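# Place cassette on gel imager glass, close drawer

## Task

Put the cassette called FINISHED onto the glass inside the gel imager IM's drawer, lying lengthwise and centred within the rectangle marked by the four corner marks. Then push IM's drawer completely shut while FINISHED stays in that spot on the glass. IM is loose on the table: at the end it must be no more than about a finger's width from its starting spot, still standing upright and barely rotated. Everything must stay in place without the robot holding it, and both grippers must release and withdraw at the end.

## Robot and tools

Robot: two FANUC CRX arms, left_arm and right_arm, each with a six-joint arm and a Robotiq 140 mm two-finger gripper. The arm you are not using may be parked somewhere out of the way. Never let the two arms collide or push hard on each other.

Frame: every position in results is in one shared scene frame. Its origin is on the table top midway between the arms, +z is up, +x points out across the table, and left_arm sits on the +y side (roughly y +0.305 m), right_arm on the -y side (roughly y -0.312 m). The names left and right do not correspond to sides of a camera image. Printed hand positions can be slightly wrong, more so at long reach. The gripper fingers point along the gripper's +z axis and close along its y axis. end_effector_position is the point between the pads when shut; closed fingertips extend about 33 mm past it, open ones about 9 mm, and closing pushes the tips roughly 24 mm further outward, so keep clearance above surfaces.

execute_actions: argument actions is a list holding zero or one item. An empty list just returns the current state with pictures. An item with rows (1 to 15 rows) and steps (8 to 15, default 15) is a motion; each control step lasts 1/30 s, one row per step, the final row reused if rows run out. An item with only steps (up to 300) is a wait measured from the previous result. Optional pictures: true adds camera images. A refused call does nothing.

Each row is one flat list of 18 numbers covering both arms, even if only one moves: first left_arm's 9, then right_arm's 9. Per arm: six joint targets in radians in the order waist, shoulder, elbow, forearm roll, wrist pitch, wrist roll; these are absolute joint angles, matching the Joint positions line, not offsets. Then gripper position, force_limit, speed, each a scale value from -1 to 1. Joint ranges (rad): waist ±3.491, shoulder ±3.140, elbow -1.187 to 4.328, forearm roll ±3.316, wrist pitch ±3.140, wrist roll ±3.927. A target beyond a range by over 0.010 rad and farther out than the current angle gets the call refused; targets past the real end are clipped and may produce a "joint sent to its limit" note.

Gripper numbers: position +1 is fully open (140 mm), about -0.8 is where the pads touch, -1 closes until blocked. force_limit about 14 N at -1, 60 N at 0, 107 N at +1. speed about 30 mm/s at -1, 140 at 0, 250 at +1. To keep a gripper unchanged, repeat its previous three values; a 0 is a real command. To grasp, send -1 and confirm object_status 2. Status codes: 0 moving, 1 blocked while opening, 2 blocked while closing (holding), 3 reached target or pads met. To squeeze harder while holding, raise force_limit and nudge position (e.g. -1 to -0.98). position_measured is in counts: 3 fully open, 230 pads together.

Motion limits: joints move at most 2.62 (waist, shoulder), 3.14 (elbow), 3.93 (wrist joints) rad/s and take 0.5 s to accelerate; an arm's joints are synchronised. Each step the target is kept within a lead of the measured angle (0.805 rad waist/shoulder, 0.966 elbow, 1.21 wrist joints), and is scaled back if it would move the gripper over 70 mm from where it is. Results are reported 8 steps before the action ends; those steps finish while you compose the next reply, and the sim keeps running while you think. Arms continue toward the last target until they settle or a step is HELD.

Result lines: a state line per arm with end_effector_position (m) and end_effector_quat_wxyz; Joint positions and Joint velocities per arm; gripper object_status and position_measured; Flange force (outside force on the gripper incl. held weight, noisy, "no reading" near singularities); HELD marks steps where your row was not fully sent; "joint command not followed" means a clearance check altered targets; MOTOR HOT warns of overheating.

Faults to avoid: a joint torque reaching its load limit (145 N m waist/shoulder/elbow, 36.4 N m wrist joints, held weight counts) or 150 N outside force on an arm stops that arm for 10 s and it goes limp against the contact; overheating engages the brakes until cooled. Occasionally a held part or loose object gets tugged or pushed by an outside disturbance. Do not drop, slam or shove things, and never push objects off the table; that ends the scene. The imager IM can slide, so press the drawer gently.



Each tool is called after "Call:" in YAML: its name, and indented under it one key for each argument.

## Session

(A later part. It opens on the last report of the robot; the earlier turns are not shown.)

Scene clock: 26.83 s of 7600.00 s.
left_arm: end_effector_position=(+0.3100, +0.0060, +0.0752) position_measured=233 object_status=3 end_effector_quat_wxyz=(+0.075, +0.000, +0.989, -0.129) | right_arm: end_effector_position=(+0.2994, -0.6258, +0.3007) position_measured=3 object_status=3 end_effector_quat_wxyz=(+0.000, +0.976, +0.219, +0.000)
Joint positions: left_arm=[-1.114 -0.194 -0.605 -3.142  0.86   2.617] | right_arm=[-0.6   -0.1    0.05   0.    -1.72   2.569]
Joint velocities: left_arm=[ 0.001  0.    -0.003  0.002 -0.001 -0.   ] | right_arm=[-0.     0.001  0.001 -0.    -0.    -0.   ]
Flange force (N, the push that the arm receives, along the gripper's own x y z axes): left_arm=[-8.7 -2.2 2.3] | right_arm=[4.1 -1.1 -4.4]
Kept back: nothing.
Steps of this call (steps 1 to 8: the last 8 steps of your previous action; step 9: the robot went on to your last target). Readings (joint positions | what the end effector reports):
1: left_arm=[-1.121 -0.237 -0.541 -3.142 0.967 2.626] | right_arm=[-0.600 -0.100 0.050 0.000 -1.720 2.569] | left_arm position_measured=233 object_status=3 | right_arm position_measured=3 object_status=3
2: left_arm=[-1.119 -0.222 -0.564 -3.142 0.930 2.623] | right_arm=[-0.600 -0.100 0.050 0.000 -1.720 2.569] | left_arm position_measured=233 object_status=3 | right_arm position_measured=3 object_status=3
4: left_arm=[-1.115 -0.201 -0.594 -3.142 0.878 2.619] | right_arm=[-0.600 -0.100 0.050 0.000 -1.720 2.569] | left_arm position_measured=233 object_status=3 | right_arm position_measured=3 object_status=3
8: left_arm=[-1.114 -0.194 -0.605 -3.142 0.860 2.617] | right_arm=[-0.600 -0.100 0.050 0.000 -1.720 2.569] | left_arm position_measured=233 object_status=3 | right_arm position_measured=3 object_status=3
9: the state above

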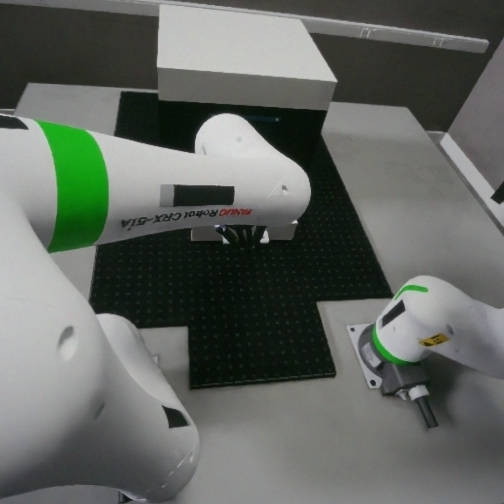

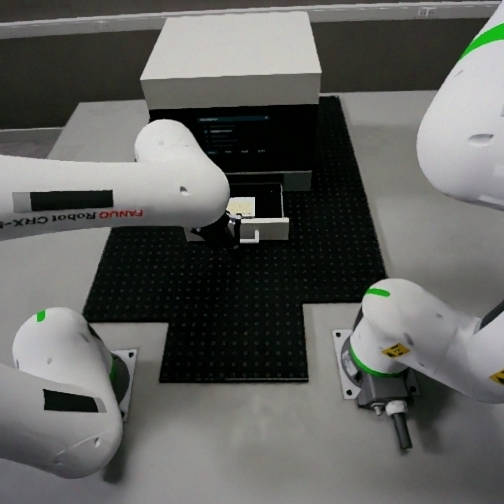

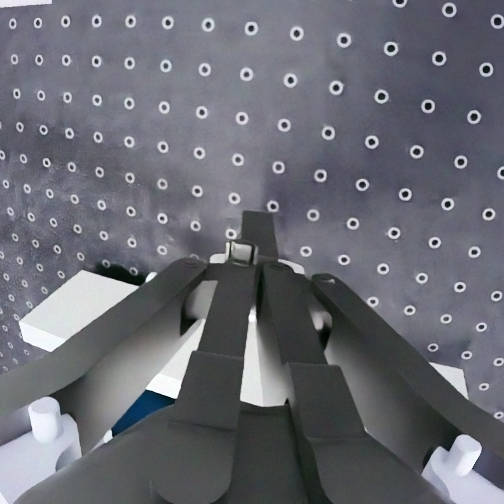

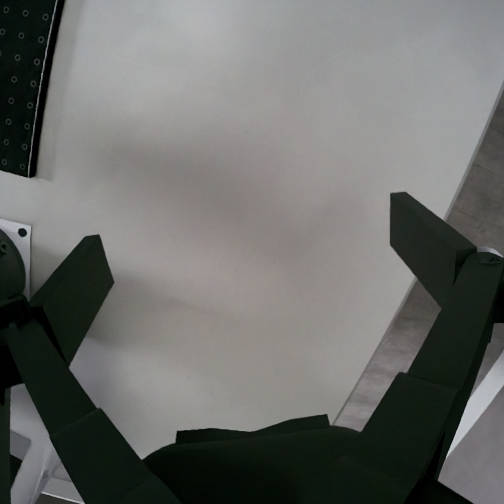

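Call:
execute_actions:
  actions:
    - {"rows":[[-1.1098,-0.1898,-0.6013,-3.1416,0.8594,2.6136,-0.85,0,0.5,-0.6,-0.1,0.05,0,-1.72,2.569,1,0,0],[-1.106,-0.1857,-0.5977,-3.1416,0.8588,2.6098,-0.85,0,0.5,-0.6,-0.1,0.05,0,-1.72,2.569,1,0,0],[-1.1021,-0.1815,-0.5942,-3.1416,0.8582,2.6059,-0.85,0,0.5,-0.6,-0.1,0.05,0,-1.72,2.569,1,0,0],[-1.0983,-0.1774,-0.5906,-3.1416,0.8575,2.6021,-0.85,0,0.5,-0.6,-0.1,0.05,0,-1.72,2.569,1,0,0],[-1.0955,-0.1742,-0.588,-3.1416,0.8571,2.5993,-0.85,0,0.5,-0.6,-0.1,0.05,0,-1.72,2.569,1,0,0],[-1.0926,-0.1711,-0.5853,-3.1416,0.8566,2.5964,-0.85,0,0.5,-0.6,-0.1,0.05,0,-1.72,2.569,1,0,0],[-1.0897,-0.168,-0.5827,-3.1416,0.8562,2.5935,-0.85,0,0.5,-0.6,-0.1,0.05,0,-1.72,2.569,1,0,0],[-1.0869,-0.1649,-0.58,-3.1416,0.8557,2.5907,-0.85,0,0.5,-0.6,-0.1,0.05,0,-1.72,2.569,1,0,0],[-1.084,-0.1618,-0.5773,-3.1416,0.8552,2.5878,-0.85,0,0.5,-0.6,-0.1,0.05,0,-1.72,2.569,1,0,0],[-1.0811,-0.1586,-0.5747,-3.1416,0.8548,2.5849,-0.85,0,0.5,-0.6,-0.1,0.05,0,-1.72,2.569,1,0,0],[-1.0783,-0.1555,-0.572,-3.1416,0.8543,2.5821,-0.85,0,0.5,-0.6,-0.1,0.05,0,-1.72,2.569,1,0,0],[-1.0754,-0.1524,-0.5694,-3.1416,0.8538,2.5792,-0.85,0,0.5,-0.6,-0.1,0.05,0,-1.72,2.569,1,0,0],[-1.0725,-0.1493,-0.5667,-3.1416,0.8534,2.5763,-0.85,0,0.5,-0.6,-0.1,0.05,0,-1.72,2.569,1,0,0],[-1.0687,-0.1451,-0.5632,-3.1416,0.8528,2.5725,-0.85,0,0.5,-0.6,-0.1,0.05,0,-1.72,2.569,1,0,0],[-1.0639,-0.1399,-0.5587,-3.1416,0.852,2.5677,-0.85,0,0.5,-0.6,-0.1,0.05,0,-1.72,2.569,1,0,0]],"steps":15}

Call:
execute_actions:
  actions:
    - {"rows":[[-1.0582,-0.1337,-0.5534,-3.1416,0.8511,2.562,-0.85,0,0.5,-0.6,-0.1,0.05,0,-1.72,2.569,1,0,0],[-1.0525,-0.1274,-0.5481,-3.1416,0.8501,2.5563,-0.85,0,0.5,-0.6,-0.1,0.05,0,-1.72,2.569,1,0,0],[-1.0448,-0.1191,-0.541,-3.1416,0.8489,2.5486,-0.85,0,0.5,-0.6,-0.1,0.05,0,-1.72,2.569,1,0,0],[-1.0372,-0.1108,-0.5339,-3.1416,0.8477,2.541,-0.85,0,0.5,-0.6,-0.1,0.05,0,-1.72,2.569,1,0,0],[-1.0277,-0.1004,-0.5251,-3.1416,0.8461,2.5315,-0.85,0,0.5,-0.6,-0.1,0.05,0,-1.72,2.569,1,0,0],[-1.0181,-0.09,-0.5162,-3.1416,0.8446,2.5219,-0.85,0,0.5,-0.6,-0.1,0.05,0,-1.72,2.569,1,0,0],[-1.0098,-0.0797,-0.5064,-3.1416,0.8441,2.5136,-0.85,0,0.5,-0.6,-0.1,0.05,0,-1.72,2.569,1,0,0],[-1.0015,-0.0694,-0.4967,-3.1416,0.8436,2.5053,-0.85,0,0.5,-0.6,-0.1,0.05,0,-1.72,2.569,1,0,0],[-0.9931,-0.0591,-0.4869,-3.1416,0.843,2.4969,-0.85,0,0.5,-0.6,-0.1,0.05,0,-1.72,2.569,1,0,0],[-0.9848,-0.0488,-0.4771,-3.1416,0.8425,2.4886,-0.85,0,0.5,-0.6,-0.1,0.05,0,-1.72,2.569,1,0,0],[-0.9765,-0.0385,-0.4673,-3.1416,0.842,2.4803,-0.85,0,0.5,-0.6,-0.1,0.05,0,-1.72,2.569,1,0,0],[-0.9682,-0.0282,-0.4576,-3.1416,0.8415,2.472,-0.85,0,0.5,-0.6,-0.1,0.05,0,-1.72,2.569,1,0,0],[-0.9598,-0.0179,-0.4478,-3.1416,0.8409,2.4636,-0.85,0,0.5,-0.6,-0.1,0.05,0,-1.72,2.569,1,0,0],[-0.9515,-0.0076,-0.438,-3.1416,0.8404,2.4553,-0.85,0,0.5,-0.6,-0.1,0.05,0,-1.72,2.569,1,0,0],[-0.9441,0.0026,-0.4274,-3.1416,0.8408,2.4479,-0.85,0,0.5,-0.6,-0.1,0.05,0,-1.72,2.569,1,0,0]],"steps":15}
  pictures: true

Call:
execute_actions:
  actions:
    - {"rows":[[-0.9367,0.0128,-0.4169,-3.1416,0.8411,2.4405,-0.85,0,0.5,-0.6,-0.1,0.05,0,-1.72,2.569,1,0,0],[-0.9293,0.023,-0.4063,-3.1416,0.8415,2.4331,-0.85,0,0.5,-0.6,-0.1,0.05,0,-1.72,2.569,1,0,0],[-0.9219,0.0333,-0.3958,-3.1416,0.8419,2.4257,-0.85,0,0.5,-0.6,-0.1,0.05,0,-1.72,2.569,1,0,0],[-0.9145,0.0435,-0.3852,-3.1416,0.8422,2.4183,-0.85,0,0.5,-0.6,-0.1,0.05,0,-1.72,2.569,1,0,0],[-0.9071,0.0537,-0.3746,-3.1416,0.8426,2.4109,-0.85,0,0.5,-0.6,-0.1,0.05,0,-1.72,2.569,1,0,0],[-0.8997,0.0639,-0.3641,-3.1416,0.8429,2.4035,-0.85,0,0.5,-0.6,-0.1,0.05,0,-1.72,2.569,1,0,0],[-0.8923,0.0741,-0.3535,-3.1416,0.8433,2.3961,-0.85,0,0.5,-0.6,-0.1,0.05,0,-1.72,2.569,1,0,0],[-0.8857,0.0842,-0.3421,-3.1416,0.8445,2.3895,-0.85,0,0.5,-0.6,-0.1,0.05,0,-1.72,2.569,1,0,0],[-0.8791,0.0944,-0.3308,-3.1416,0.8457,2.3829,-0.85,0,0.5,-0.6,-0.1,0.05,0,-1.72,2.569,1,0,0],[-0.8725,0.1045,-0.3194,-3.1416,0.8469,2.3763,-0.85,0,0.5,-0.6,-0.1,0.05,0,-1.72,2.569,1,0,0],[-0.866,0.1147,-0.3081,-3.1416,0.8482,2.3698,-0.85,0,0.5,-0.6,-0.1,0.05,0,-1.72,2.569,1,0,0],[-0.86,0.1238,-0.2978,-3.1416,0.8492,2.3638,-0.85,0,0.5,-0.6,-0.1,0.05,0,-1.72,2.569,1,0,0],[-0.8541,0.1329,-0.2876,-3.1416,0.8503,2.3579,-0.85,0,0.5,-0.6,-0.1,0.05,0,-1.72,2.569,1,0,0],[-0.8488,0.141,-0.2785,-3.1416,0.8513,2.3526,-0.85,0,0.5,-0.6,-0.1,0.05,0,-1.72,2.569,1,0,0],[-0.8436,0.1491,-0.2694,-3.1416,0.8523,2.3474,-0.85,0,0.5,-0.6,-0.1,0.05,0,-1.72,2.569,1,0,0]],"steps":15}

Call:
execute_actions:
  actions:
    - {"rows":[[-0.839,0.1562,-0.2614,-3.1416,0.8532,2.3428,-0.85,0,0.5,-0.6,-0.1,0.05,0,-1.72,2.569,1,0,0],[-0.8349,0.1633,-0.2529,-3.1416,0.8546,2.3387,-0.85,0,0.5,-0.6,-0.1,0.05,0,-1.72,2.569,1,0,0],[-0.8314,0.1694,-0.2455,-3.1416,0.8559,2.3352,-0.85,0,0.5,-0.6,-0.1,0.05,0,-1.72,2.569,1,0,0],[-0.8279,0.1755,-0.2382,-3.1416,0.8571,2.3317,-0.85,0,0.5,-0.6,-0.1,0.05,0,-1.72,2.569,1,0,0],[-0.8243,0.1816,-0.2309,-3.1416,0.8583,2.3281,-0.85,0,0.5,-0.6,-0.1,0.05,0,-1.72,2.569,1,0,0],[-0.8214,0.1866,-0.2248,-3.1416,0.8594,2.3252,-0.85,0,0.5,-0.6,-0.1,0.05,0,-1.72,2.569,1,0,0],[-0.8185,0.1917,-0.2187,-3.1416,0.8604,2.3223,-0.85,0,0.5,-0.6,-0.1,0.05,0,-1.72,2.569,1,0,0],[-0.8161,0.1958,-0.2139,-3.1416,0.8612,2.3199,-0.85,0,0.5,-0.6,-0.1,0.05,0,-1.72,2.569,1,0,0],[-0.8138,0.1998,-0.209,-3.1416,0.862,2.3176,-0.85,0,0.5,-0.6,-0.1,0.05,0,-1.72,2.569,1,0,0],[-0.8114,0.2039,-0.2041,-3.1416,0.8628,2.3152,-0.85,0,0.5,-0.6,-0.1,0.05,0,-1.72,2.569,1,0,0],[-0.8096,0.2069,-0.2004,-3.1416,0.8635,2.3134,-0.85,0,0.5,-0.6,-0.1,0.05,0,-1.72,2.569,1,0,0],[-0.8079,0.2099,-0.1968,-3.1416,0.8641,2.3117,-0.85,0,0.5,-0.6,-0.1,0.05,0,-1.72,2.569,1,0,0],[-0.8067,0.212,-0.1944,-3.1416,0.8645,2.3105,-0.85,0,0.5,-0.6,-0.1,0.05,0,-1.72,2.569,1,0,0],[-0.8055,0.214,-0.1919,-3.1416,0.8649,2.3093,-0.85,0,0.5,-0.6,-0.1,0.05,0,-1.72,2.569,1,0,0],[-0.8044,0.216,-0.1895,-3.1416,0.8653,2.3082,-0.85,0,0.5,-0.6,-0.1,0.05,0,-1.72,2.569,1,0,0]],"steps":15}

Call:
execute_actions:
  actions:
    - {"steps":12}
  pictures: true

Scene clock: 32.07 s of 7600.00 s.
left_arm: end_effector_position=(+0.3196, +0.0056, +0.0753) position_measured=233 object_status=3 end_effector_quat_wxyz=(+0.077, +0.000, +0.989, -0.128) | right_arm: end_effector_position=(+0.2994, -0.6258, +0.3007) position_measured=3 object_status=3 end_effector_quat_wxyz=(+0.000, +0.976, +0.219, +0.000)
Joint positions: left_arm=[-1.094 -0.173 -0.587 -3.142  0.857  2.598] | right_arm=[-0.6   -0.1    0.05   0.    -1.72   2.569]
Joint velocities: left_arm=[ 0.089  0.095  0.081  0.    -0.014 -0.088] | right_arm=[ 0.    -0.001  0.001 -0.    -0.     0.   ]
Flange force (N, the push that the arm receives, along the gripper's own x y z axes): left_arm=[-9.4 -4.2 2.9] | right_arm=[2.6 -0.2 -4.5]
Steps of this call (steps 1 to 30: the robot went on to your last target; steps 31 to 90: nothing new was sent; then 2.00 s passed at rest; steps 91 to 97: the first 7 steps of this action). Readings (joint positions | what the end effector reports):
91: left_arm=[-1.114 -0.194 -0.605 -3.142 0.860 2.617] | right_arm=[-0.600 -0.100 0.050 0.000 -1.720 2.569] | left_arm position_measured=233 object_status=3 | right_arm position_measured=3 object_status=3
92: left_arm=[-1.112 -0.192 -0.604 -3.142 0.860 2.616] | right_arm=[-0.600 -0.100 0.050 0.000 -1.720 2.569] | left_arm position_measured=233 object_status=3 | right_arm position_measured=3 object_status=3
94: left_arm=[-1.105 -0.184 -0.597 -3.142 0.859 2.609] | right_arm=[-0.600 -0.100 0.050 0.000 -1.720 2.569] | left_arm position_measured=233 object_status=3 | right_arm position_measured=3 object_status=3
97: the state above

Scene clock: 32.57 s of 7600.00 s.
left_arm: end_effector_position=(+0.3543, +0.0057, +0.0752) position_measured=233 object_status=3 end_effector_quat_wxyz=(+0.085, +0.000, +0.989, -0.123) | right_arm: end_effector_position=(+0.2994, -0.6258, +0.3007) position_measured=3 object_status=3 end_effector_quat_wxyz=(+0.000, +0.976, +0.219, +0.000)
Joint positions: left_arm=[-1.029 -0.101 -0.526 -3.141  0.846  2.532] | right_arm=[-0.6   -0.1    0.05   0.    -1.72   2.569]
Joint velocities: left_arm=[ 0.255  0.281  0.24   0.    -0.038 -0.256] | right_arm=[-0.     0.001  0.     0.    -0.    -0.   ]
Flange force (N, the push that the arm receives, along the gripper's own x y z axes): left_arm=[-9.9 -1.4 -1.0] | right_arm=[4.0 0.6 -6.6]
Steps of this call (steps 1 to 8: the last 8 steps of your previous action; steps 9 to 15: the first 7 steps of this action). Readings (joint positions | what the end effector reports):
9: left_arm=[-1.067 -0.144 -0.562 -3.141 0.853 2.571] | right_arm=[-0.600 -0.100 0.050 0.000 -1.720 2.569] | left_arm position_measured=233 object_status=3 | right_arm position_measured=3 object_status=3
10: left_arm=[-1.063 -0.138 -0.557 -3.141 0.852 2.566] | right_arm=[-0.600 -0.100 0.050 0.000 -1.720 2.569] | left_arm position_measured=233 object_status=3 | right_arm position_measured=3 object_status=3
12: left_arm=[-1.051 -0.126 -0.547 -3.141 0.850 2.555] | right_arm=[-0.600 -0.100 0.050 0.000 -1.720 2.569] | left_arm position_measured=233 object_status=3 | right_arm position_measured=3 object_status=3
15: the state above

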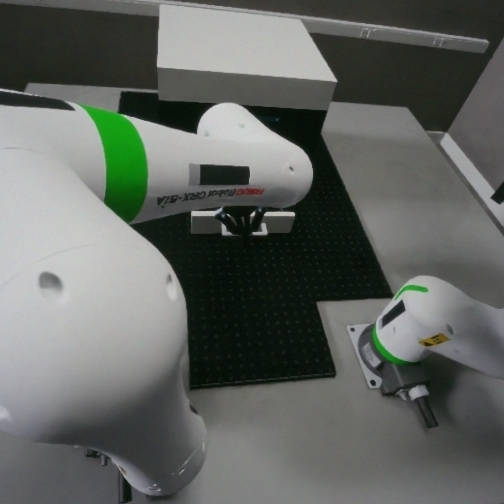

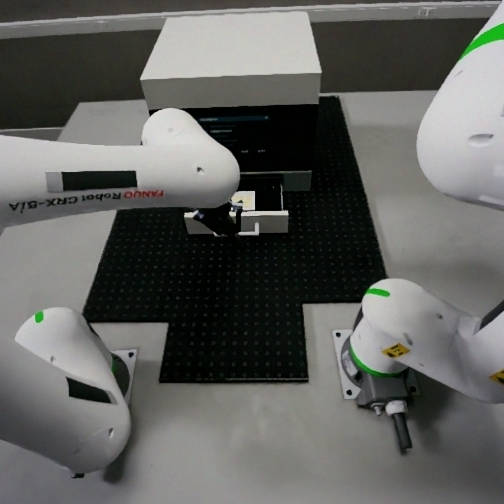

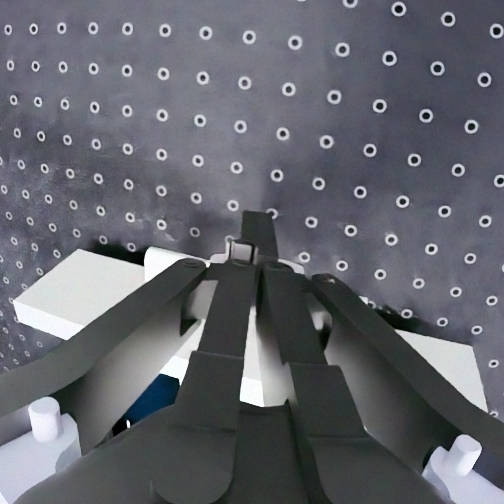

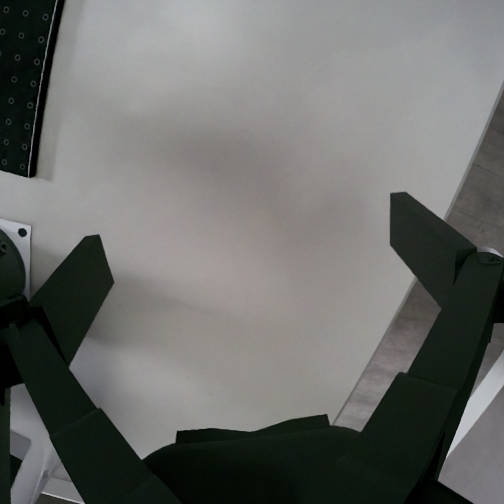

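Scene clock: 33.07 s of 7600.00 s.
left_arm: end_effector_position=(+0.4288, +0.0054, +0.0753) position_measured=233 object_status=3 end_effector_quat_wxyz=(+0.100, +0.000, +0.989, -0.112) | right_arm: end_effector_position=(+0.2994, -0.6258, +0.3007) position_measured=3 object_status=3 end_effector_quat_wxyz=(+0.000, +0.976, +0.219, +0.000)
Joint positions: left_arm=[-0.909  0.051 -0.377 -3.142  0.842  2.413] | right_arm=[-0.6   -0.1    0.05   0.    -1.72   2.569]
Joint velocities: left_arm=[ 0.218  0.301  0.312 -0.     0.018 -0.218] | right_arm=[ 0.     0.001 -0.    -0.     0.    -0.   ]
Flange force (N, the push that the arm receives, along the gripper's own x y z axes): left_arm=[-6.8 -1.9 3.2] | right_arm=[3.1 2.0 -6.1]
Steps of this call (steps 1 to 8: the last 8 steps of your previous action; steps 9 to 15: the first 7 steps of this action). Readings (joint positions | what the end effector reports):
9: left_arm=[-0.954 -0.010 -0.440 -3.142 0.841 2.457] | right_arm=[-0.600 -0.100 0.050 0.000 -1.720 2.569] | left_arm position_measured=233 object_status=3 | right_arm position_measured=3 object_status=3
10: left_arm=[-0.946 0.000 -0.430 -3.142 0.841 2.450] | right_arm=[-0.600 -0.100 0.050 0.000 -1.720 2.569] | left_arm position_measured=233 object_status=3 | right_arm position_measured=3 object_status=3
12: left_arm=[-0.931 0.021 -0.409 -3.142 0.841 2.435] | right_arm=[-0.600 -0.100 0.050 0.000 -1.720 2.569] | left_arm position_measured=233 object_status=3 | right_arm position_measured=3 object_status=3
15: the state above

Scene clock: 33.57 s of 7600.00 s.
left_arm: end_effector_position=(+0.4930, +0.0055, +0.0753) position_measured=233 object_status=3 end_effector_quat_wxyz=(+0.109, +0.000, +0.989, -0.103) | right_arm: end_effector_position=(+0.2994, -0.6258, +0.3007) position_measured=3 object_status=3 end_effector_quat_wxyz=(+0.000, +0.976, +0.219, +0.000)
Joint positions: left_arm=[-0.824  0.182 -0.23  -3.142  0.858  2.328] | right_arm=[-0.6   -0.1    0.05   0.    -1.72   2.569]
Joint velocities: left_arm=[ 0.096  0.168  0.202 -0.     0.031 -0.097] | right_arm=[ 0.  0.  0.  0. -0. -0.]
Flange force (N, the push that the arm receives, along the gripper's own x y z axes): left_arm=[-9.3 -1.3 3.4] | right_arm=[4.4 1.0 -6.4]
Steps of this call (steps 1 to 8: the last 8 steps of your previous action; steps 9 to 15: the first 7 steps of this action). Readings (joint positions | what the end effector reports):
9: left_arm=[-0.850 0.140 -0.280 -3.142 0.851 2.353] | right_arm=[-0.600 -0.100 0.050 0.000 -1.720 2.569] | left_arm position_measured=233 object_status=3 | right_arm position_measured=3 object_status=3
10: left_arm=[-0.844 0.148 -0.270 -3.142 0.852 2.348] | right_arm=[-0.600 -0.100 0.050 0.000 -1.720 2.569] | left_arm position_measured=233 object_status=3 | right_arm position_measured=3 object_status=3
12: left_arm=[-0.835 0.163 -0.253 -3.142 0.855 2.339] | right_arm=[-0.600 -0.100 0.050 0.000 -1.720 2.569] | left_arm position_measured=233 object_status=3 | right_arm position_measured=3 object_status=3
15: the state above

Scene clock: 33.97 s of 7600.00 s.
left_arm: end_effector_position=(+0.5098, +0.0056, +0.0752) position_measured=233 object_status=3 end_effector_quat_wxyz=(+0.111, +0.000, +0.989, -0.101) | right_arm: end_effector_position=(+0.2994, -0.6258, +0.3007) position_measured=3 object_status=3 end_effector_quat_wxyz=(+0.000, +0.976, +0.219, +0.000)
Joint positions: left_arm=[-0.804  0.216 -0.19  -3.142  0.865  2.308] | right_arm=[-0.6   -0.1    0.05   0.    -1.72   2.569]
Joint velocities: left_arm=[ 0.     0.     0.001 -0.     0.     0.   ] | right_arm=[ 0.     0.001  0.001 -0.    -0.    -0.   ]
Flange force (N, the push that the arm receives, along the gripper's own x y z axes): left_arm=[-8.1 -1.3 2.3] | right_arm=[2.1 2.2 -6.3]
Kept back: nothing.
Steps of this call (steps 1 to 8: the last 8 steps of your previous action; steps 9 to 12: the robot went on to your last target). Readings (joint positions | what the end effector reports):
1: left_arm=[-0.821 0.187 -0.224 -3.142 0.860 2.325] | right_arm=[-0.600 -0.100 0.050 0.000 -1.720 2.569] | left_arm position_measured=233 object_status=3 | right_arm position_measured=3 object_status=3
2: left_arm=[-0.818 0.192 -0.218 -3.142 0.860 2.322] | right_arm=[-0.600 -0.100 0.050 0.000 -1.720 2.569] | left_arm position_measured=233 object_status=3 | right_arm position_measured=3 object_status=3
4: left_arm=[-0.813 0.201 -0.208 -3.142 0.862 2.317] | right_arm=[-0.600 -0.100 0.050 0.000 -1.720 2.569] | left_arm position_measured=233 object_status=3 | right_arm position_measured=3 object_status=3
8: left_arm=[-0.806 0.213 -0.193 -3.142 0.865 2.310] | right_arm=[-0.600 -0.100 0.050 0.000 -1.720 2.569] | left_arm position_measured=233 object_status=3 | right_arm position_measured=3 object_status=3
12: the state above

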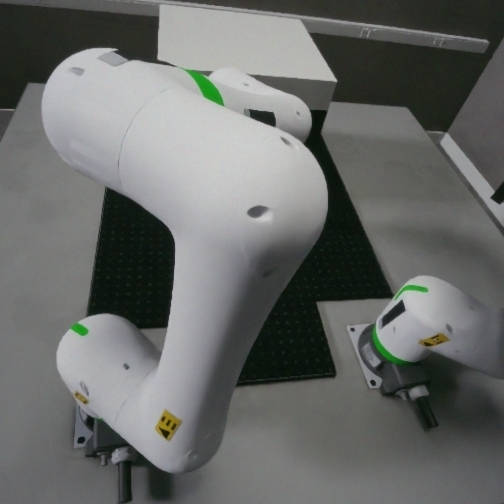

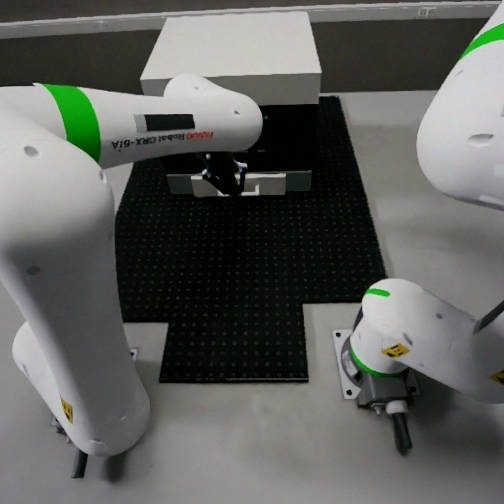

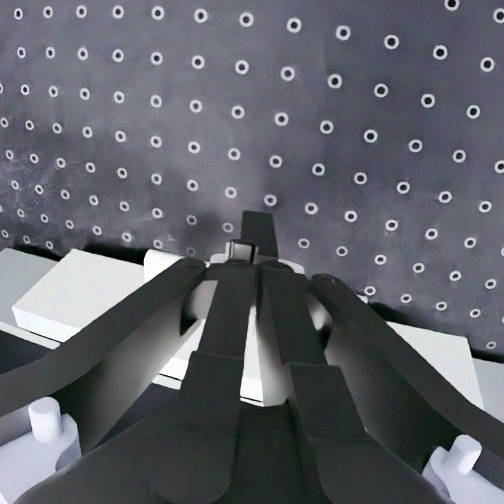

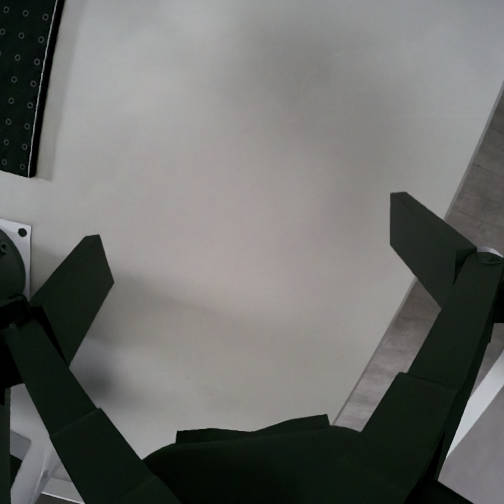

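Call:
zoom_image:
  camera: "cam_left_wrist"
  region: [0, 230, 200, 400]

Region (0, 230, 200, 400) of cam_left_wrist's 504x504 image, scaled by 2.520, with more detail than that image has; it fills the top 428 rows of this view, and the rest is white.

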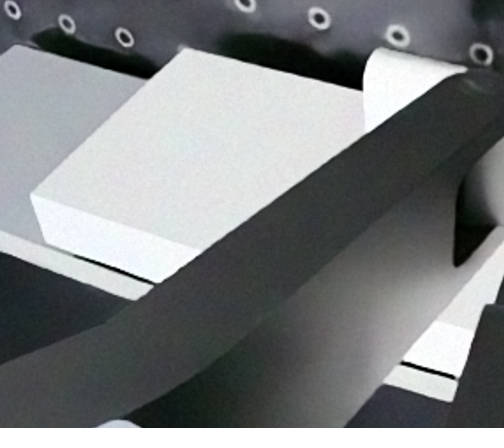

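Call:
execute_actions:
  actions:
    - {"rows":[[-0.8035,0.2174,-0.1878,-3.1416,0.8656,2.3073,-0.85,0,0.5,-0.6,-0.1,0.05,0,-1.72,2.569,1,0,0],[-0.8027,0.2189,-0.1861,-3.1416,0.8659,2.3065,-0.85,0,0.5,-0.6,-0.1,0.05,0,-1.72,2.569,1,0,0],[-0.8019,0.2203,-0.1844,-3.1416,0.8662,2.3057,-0.85,0,0.5,-0.6,-0.1,0.05,0,-1.72,2.569,1,0,0],[-0.8011,0.2217,-0.1827,-3.1416,0.8664,2.3049,-0.85,0,0.5,-0.6,-0.1,0.05,0,-1.72,2.569,1,0,0],[-0.8002,0.2231,-0.1809,-3.1416,0.8667,2.304,-0.85,0,0.5,-0.6,-0.1,0.05,0,-1.72,2.569,1,0,0]],"steps":15}

Scene clock: 34.97 s of 7600.00 s.
left_arm: end_effector_position=(+0.5134, +0.0057, +0.0752) position_measured=233 object_status=3 end_effector_quat_wxyz=(+0.111, +0.000, +0.989, -0.100) | right_arm: end_effector_position=(+0.2994, -0.6258, +0.3007) position_measured=3 object_status=3 end_effector_quat_wxyz=(+0.000, +0.976, +0.219, +0.000)
Joint positions: left_arm=[-0.8    0.223 -0.181 -3.142  0.867  2.304] | right_arm=[-0.6   -0.1    0.05   0.    -1.72   2.569]
Joint velocities: left_arm=[ 0.002  0.006  0.007  0.     0.004 -0.003] | right_arm=[ 0.  0.  0.  0.  0. -0.]
Flange force (N, the push that the arm receives, along the gripper's own x y z axes): left_arm=[-17.7 -1.4 4.7] | right_arm=[2.0 -0.2 -4.2]
Steps of this call (steps 1 to 23: the robot went on to your last target; steps 24 to 30: the first 7 steps of this action). Readings (joint positions | what the end effector reports):
24: left_arm=[-0.804 0.216 -0.189 -3.142 0.865 2.308] | right_arm=[-0.600 -0.100 0.050 0.000 -1.720 2.569] | left_arm position_measured=233 object_status=3 | right_arm position_measured=3 object_status=3
25: left_arm=[-0.804 0.217 -0.188 -3.142 0.865 2.308] | right_arm=[-0.600 -0.100 0.050 0.000 -1.720 2.569] | left_arm position_measured=233 object_status=3 | right_arm position_measured=3 object_status=3
27: left_arm=[-0.802 0.220 -0.185 -3.142 0.866 2.306] | right_arm=[-0.600 -0.100 0.050 0.000 -1.720 2.569] | left_arm position_measured=233 object_status=3 | right_arm position_measured=3 object_status=3
30: the state above

Call:
execute_actions:
  actions:
    - {"rows":[[-0.7997,0.2241,-0.1797,-3.1416,0.8669,2.3035,-0.85,0,0.5,-0.6,-0.1,0.05,0,-1.72,2.569,1,0,0],[-0.7991,0.2251,-0.1785,-3.1416,0.8671,2.3029,-0.85,0,0.5,-0.6,-0.1,0.05,0,-1.72,2.569,1,0,0]],"steps":13}

Scene clock: 35.40 s of 7600.00 s.
left_arm: end_effector_position=(+0.5144, +0.0057, +0.0752) position_measured=233 object_status=3 end_effector_quat_wxyz=(+0.111, +0.000, +0.989, -0.100) | right_arm: end_effector_position=(+0.2994, -0.6258, +0.3007) position_measured=3 object_status=3 end_effector_quat_wxyz=(+0.000, +0.976, +0.219, +0.000)
Joint positions: left_arm=[-0.799  0.225 -0.179 -3.142  0.867  2.303] | right_arm=[-0.6   -0.1    0.05   0.    -1.72   2.569]
Joint velocities: left_arm=[ 0.001 -0.     0.002  0.     0.001 -0.   ] | right_arm=[-0.     0.001  0.    -0.    -0.     0.   ]
Flange force (N, the push that the arm receives, along the gripper's own x y z axes): left_arm=[-10.0 -0.3 3.5] | right_arm=[2.8 -0.4 -4.9]
Steps of this call (steps 1 to 8: the last 8 steps of your previous action; steps 9 to 13: the first 5 steps of this action). Readings (joint positions | what the end effector reports):
9: left_arm=[-0.800 0.223 -0.181 -3.142 0.867 2.304] | right_arm=[-0.600 -0.100 0.050 -0.000 -1.720 2.569] | left_arm position_measured=233 object_status=3 | right_arm position_measured=3 object_status=3
10: left_arm=[-0.800 0.224 -0.180 -3.142 0.867 2.304] | right_arm=[-0.600 -0.100 0.050 0.000 -1.720 2.569] | left_arm position_measured=233 object_status=3 | right_arm position_measured=3 object_status=3
12: left_arm=[-0.799 0.225 -0.179 -3.142 0.867 2.303] | right_arm=[-0.600 -0.100 0.050 0.000 -1.720 2.569] | left_arm position_measured=233 object_status=3 | right_arm position_measured=3 object_status=3
13: the state above

Call:
execute_actions:
  actions:
    - {"rows":[[-0.7985,0.2262,-0.1773,-3.1416,0.8674,2.3023,-0.85,0,0.5,-0.6,-0.1,0.05,0,-1.72,2.569,1,0,0],[-0.7979,0.2272,-0.1761,-3.1416,0.8676,2.3017,-0.85,0,0.5,-0.6,-0.1,0.05,0,-1.72,2.569,1,0,0]],"steps":13}

Scene clock: 35.83 s of 7600.00 s.
left_arm: end_effector_position=(+0.5153, +0.0058, +0.0751) position_measured=233 object_status=3 end_effector_quat_wxyz=(+0.111, +0.000, +0.989, -0.100) | right_arm: end_effector_position=(+0.2994, -0.6258, +0.3007) position_measured=3 object_status=3 end_effector_quat_wxyz=(+0.000, +0.976, +0.219, +0.000)
Joint positions: left_arm=[-0.798  0.227 -0.176 -3.142  0.868  2.302] | right_arm=[-0.6   -0.1    0.05   0.    -1.72   2.569]
Joint velocities: left_arm=[ 0.001  0.     0.001 -0.     0.     0.   ] | right_arm=[-0.  0. -0. -0.  0. -0.]
Flange force (N, the push that the arm receives, along the gripper's own x y z axes): left_arm=[-0.2 -2.3 -3.8] | right_arm=[3.8 -1.6 -4.5]
Steps of this call (steps 1 to 8: the last 8 steps of your previous action; steps 9 to 13: the first 5 steps of this action). Readings (joint positions | what the end effector reports):
9: left_arm=[-0.799 0.225 -0.178 -3.142 0.867 2.303] | right_arm=[-0.600 -0.100 0.050 0.000 -1.720 2.569] | left_arm position_measured=233 object_status=3 | right_arm position_measured=3 object_status=3
10: left_arm=[-0.799 0.226 -0.178 -3.142 0.867 2.303] | right_arm=[-0.600 -0.100 0.050 0.000 -1.720 2.569] | left_arm position_measured=233 object_status=3 | right_arm position_measured=3 object_status=3
12: left_arm=[-0.798 0.227 -0.176 -3.142 0.868 2.302] | right_arm=[-0.600 -0.100 0.050 0.000 -1.720 2.569] | left_arm position_measured=233 object_status=3 | right_arm position_measured=3 object_status=3
13: the state above

Call:
execute_actions:
  actions:
    - {"rows":[[-0.7975,0.2278,-0.1754,-3.1416,0.8677,2.3013,-0.85,0,0.5,-0.6,-0.1,0.05,0,-1.72,2.569,1,0,0],[-0.7975,0.2278,-0.1754,-3.1416,0.8677,2.3013,-0.85,0,0.5,-0.6,-0.1,0.05,0,-1.72,2.569,1,0,0],[-0.7975,0.2278,-0.1754,-3.1416,0.8677,2.3013,-0.85,0,0.5,-0.6,-0.1,0.05,0,-1.72,2.569,1,0,0],[-0.7975,0.2278,-0.1754,-3.1416,0.8677,2.3013,-0.85,0,0.5,-0.6,-0.1,0.05,0,-1.72,2.569,1,0,0],[-0.7975,0.2278,-0.1754,-3.1416,0.8677,2.3013,-0.85,0,0.5,-0.6,-0.1,0.05,0,-1.72,2.569,1,0,0],[-0.7991,0.2251,-0.1785,-3.1416,0.8671,2.3029,-0.85,0,0.5,-0.6,-0.1,0.05,0,-1.72,2.569,1,0,0],[-1.036,-0.1918,-0.348,-3.1416,1.1146,2.54,-0.85,0,0.5,-0.6,-0.1,0.05,0,-1.72,2.569,1,0,0]],"steps":13}

Call:
execute_actions:
  actions:
    - {"steps":26}
  pictures: true

Scene clock: 36.50 s of 7600.00 s.
left_arm: end_effector_position=(+0.5156, +0.0058, +0.0751) position_measured=233 object_status=3 end_effector_quat_wxyz=(+0.111, +0.000, +0.989, -0.100) | right_arm: end_effector_position=(+0.2994, -0.6258, +0.3007) position_measured=3 object_status=3 end_effector_quat_wxyz=(+0.000, +0.976, +0.219, +0.000)
Joint positions: left_arm=[-0.798  0.228 -0.175 -3.142  0.868  2.301] | right_arm=[-0.6   -0.1    0.05   0.    -1.72   2.569]
Joint velocities: left_arm=[ 0.001  0.001 -0.001 -0.    -0.     0.   ] | right_arm=[ 0.     0.001 -0.     0.     0.     0.   ]
Flange force (N, the push that the arm receives, along the gripper's own x y z axes): left_arm=[4.4 -5.8 -9.8] | right_arm=[1.8 1.2 -4.6]
Steps of this call (steps 1 to 8: the last 8 steps of your previous action; steps 9 to 15: the robot went on to your last target; steps 16 to 20: the first 5 steps of this action). Readings (joint positions | what the end effector reports):
16: left_arm=[-0.798 0.227 -0.176 -3.142 0.868 2.302] | right_arm=[-0.600 -0.100 0.050 0.000 -1.720 2.569] | left_arm position_measured=233 object_status=3 | right_arm position_measured=3 object_status=3
17: left_arm=[-0.798 0.228 -0.176 -3.142 0.868 2.301] | right_arm=[-0.600 -0.100 0.050 0.000 -1.720 2.569] | left_arm position_measured=233 object_status=3 | right_arm position_measured=3 object_status=3
19: left_arm=[-0.798 0.228 -0.175 -3.142 0.868 2.301] | right_arm=[-0.600 -0.100 0.050 0.000 -1.720 2.569] | left_arm position_measured=233 object_status=3 | right_arm position_measured=3 object_status=3
20: the state above

Scene clock: 37.37 s of 7600.00 s.
left_arm: end_effector_position=(+0.3500, +0.0061, +0.1799) position_measured=233 object_status=3 end_effector_quat_wxyz=(+0.085, +0.000, +0.989, -0.123) | right_arm: end_effector_position=(+0.2994, -0.6258, +0.3007) position_measured=3 object_status=3 end_effector_quat_wxyz=(+0.000, +0.976, +0.219, +0.000)
Joint positions: left_arm=[-1.036 -0.192 -0.348 -3.142  1.115  2.54 ] | right_arm=[-0.6   -0.1    0.05   0.    -1.72   2.569]
Joint velocities: left_arm=[-0.001 -0.002  0.     0.     0.     0.   ] | right_arm=[-0.    -0.    -0.    -0.     0.    -0.001]
Flange force (N, the push that the arm receives, along the gripper's own x y z axes): left_arm=[-10.2 -3.3 -0.3] | right_arm=[3.9 -0.4 -5.1]
Kept back: nothing.
Steps of this call (steps 1 to 8: the last 8 steps of your previous action; steps 9 to 26: the robot went on to your last target). Readings (joint positions | what the end effector reports):
1: left_arm=[-0.798 0.228 -0.175 -3.142 0.868 2.301] | right_arm=[-0.600 -0.100 0.050 0.000 -1.720 2.569] | left_arm position_measured=233 object_status=3 | right_arm position_measured=3 object_status=3
2: left_arm=[-0.798 0.227 -0.177 -3.142 0.868 2.302] | right_arm=[-0.600 -0.100 0.050 0.000 -1.720 2.569] | left_arm position_measured=233 object_status=3 | right_arm position_measured=3 object_status=3
4: left_arm=[-0.806 0.212 -0.186 -3.142 0.872 2.310] | right_arm=[-0.600 -0.100 0.050 0.000 -1.720 2.569] | left_arm position_measured=233 object_status=3 | right_arm position_measured=3 object_status=3
8: left_arm=[-0.861 0.117 -0.227 -3.142 0.927 2.364] | right_arm=[-0.600 -0.100 0.050 0.000 -1.720 2.569] | left_arm position_measured=233 object_status=3 | right_arm position_measured=3 object_status=3
26: the state above

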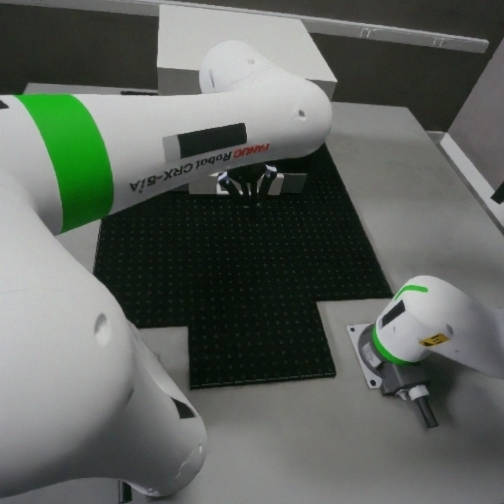

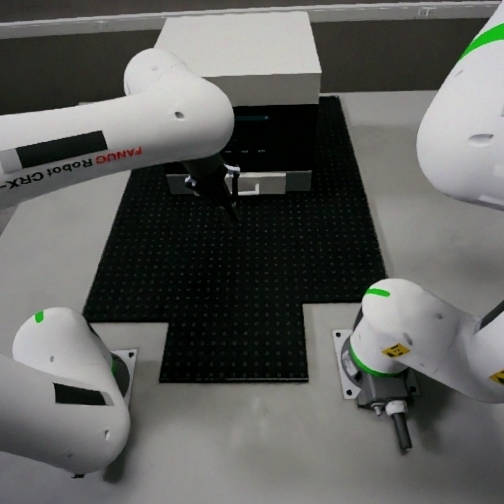

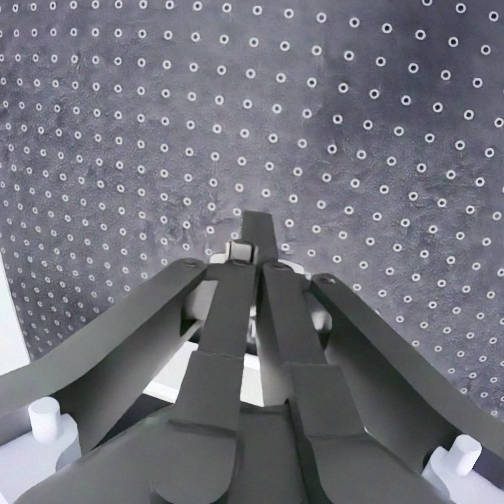

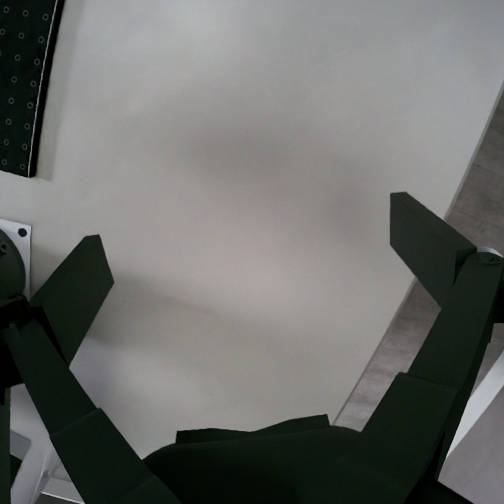

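Call:
zoom_image:
  camera: "cam_head_right"
  region: [220, 150, 330, 210]

Region (220, 150, 330, 210) of cam_head_right's 504x504 image, scaled by 4.582, with more detail than that image has; it fills the top 275 rows of this view, and the rest is white.

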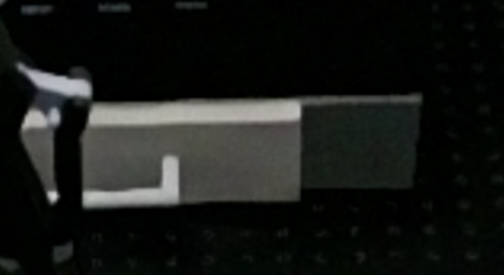

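The drawer hit its stop and sits shut against the face, the imager has not moved, and the gripper is about 18 cm clear.

Call:
finished_scene:
  scene: 2

The scene is finished: the task was done.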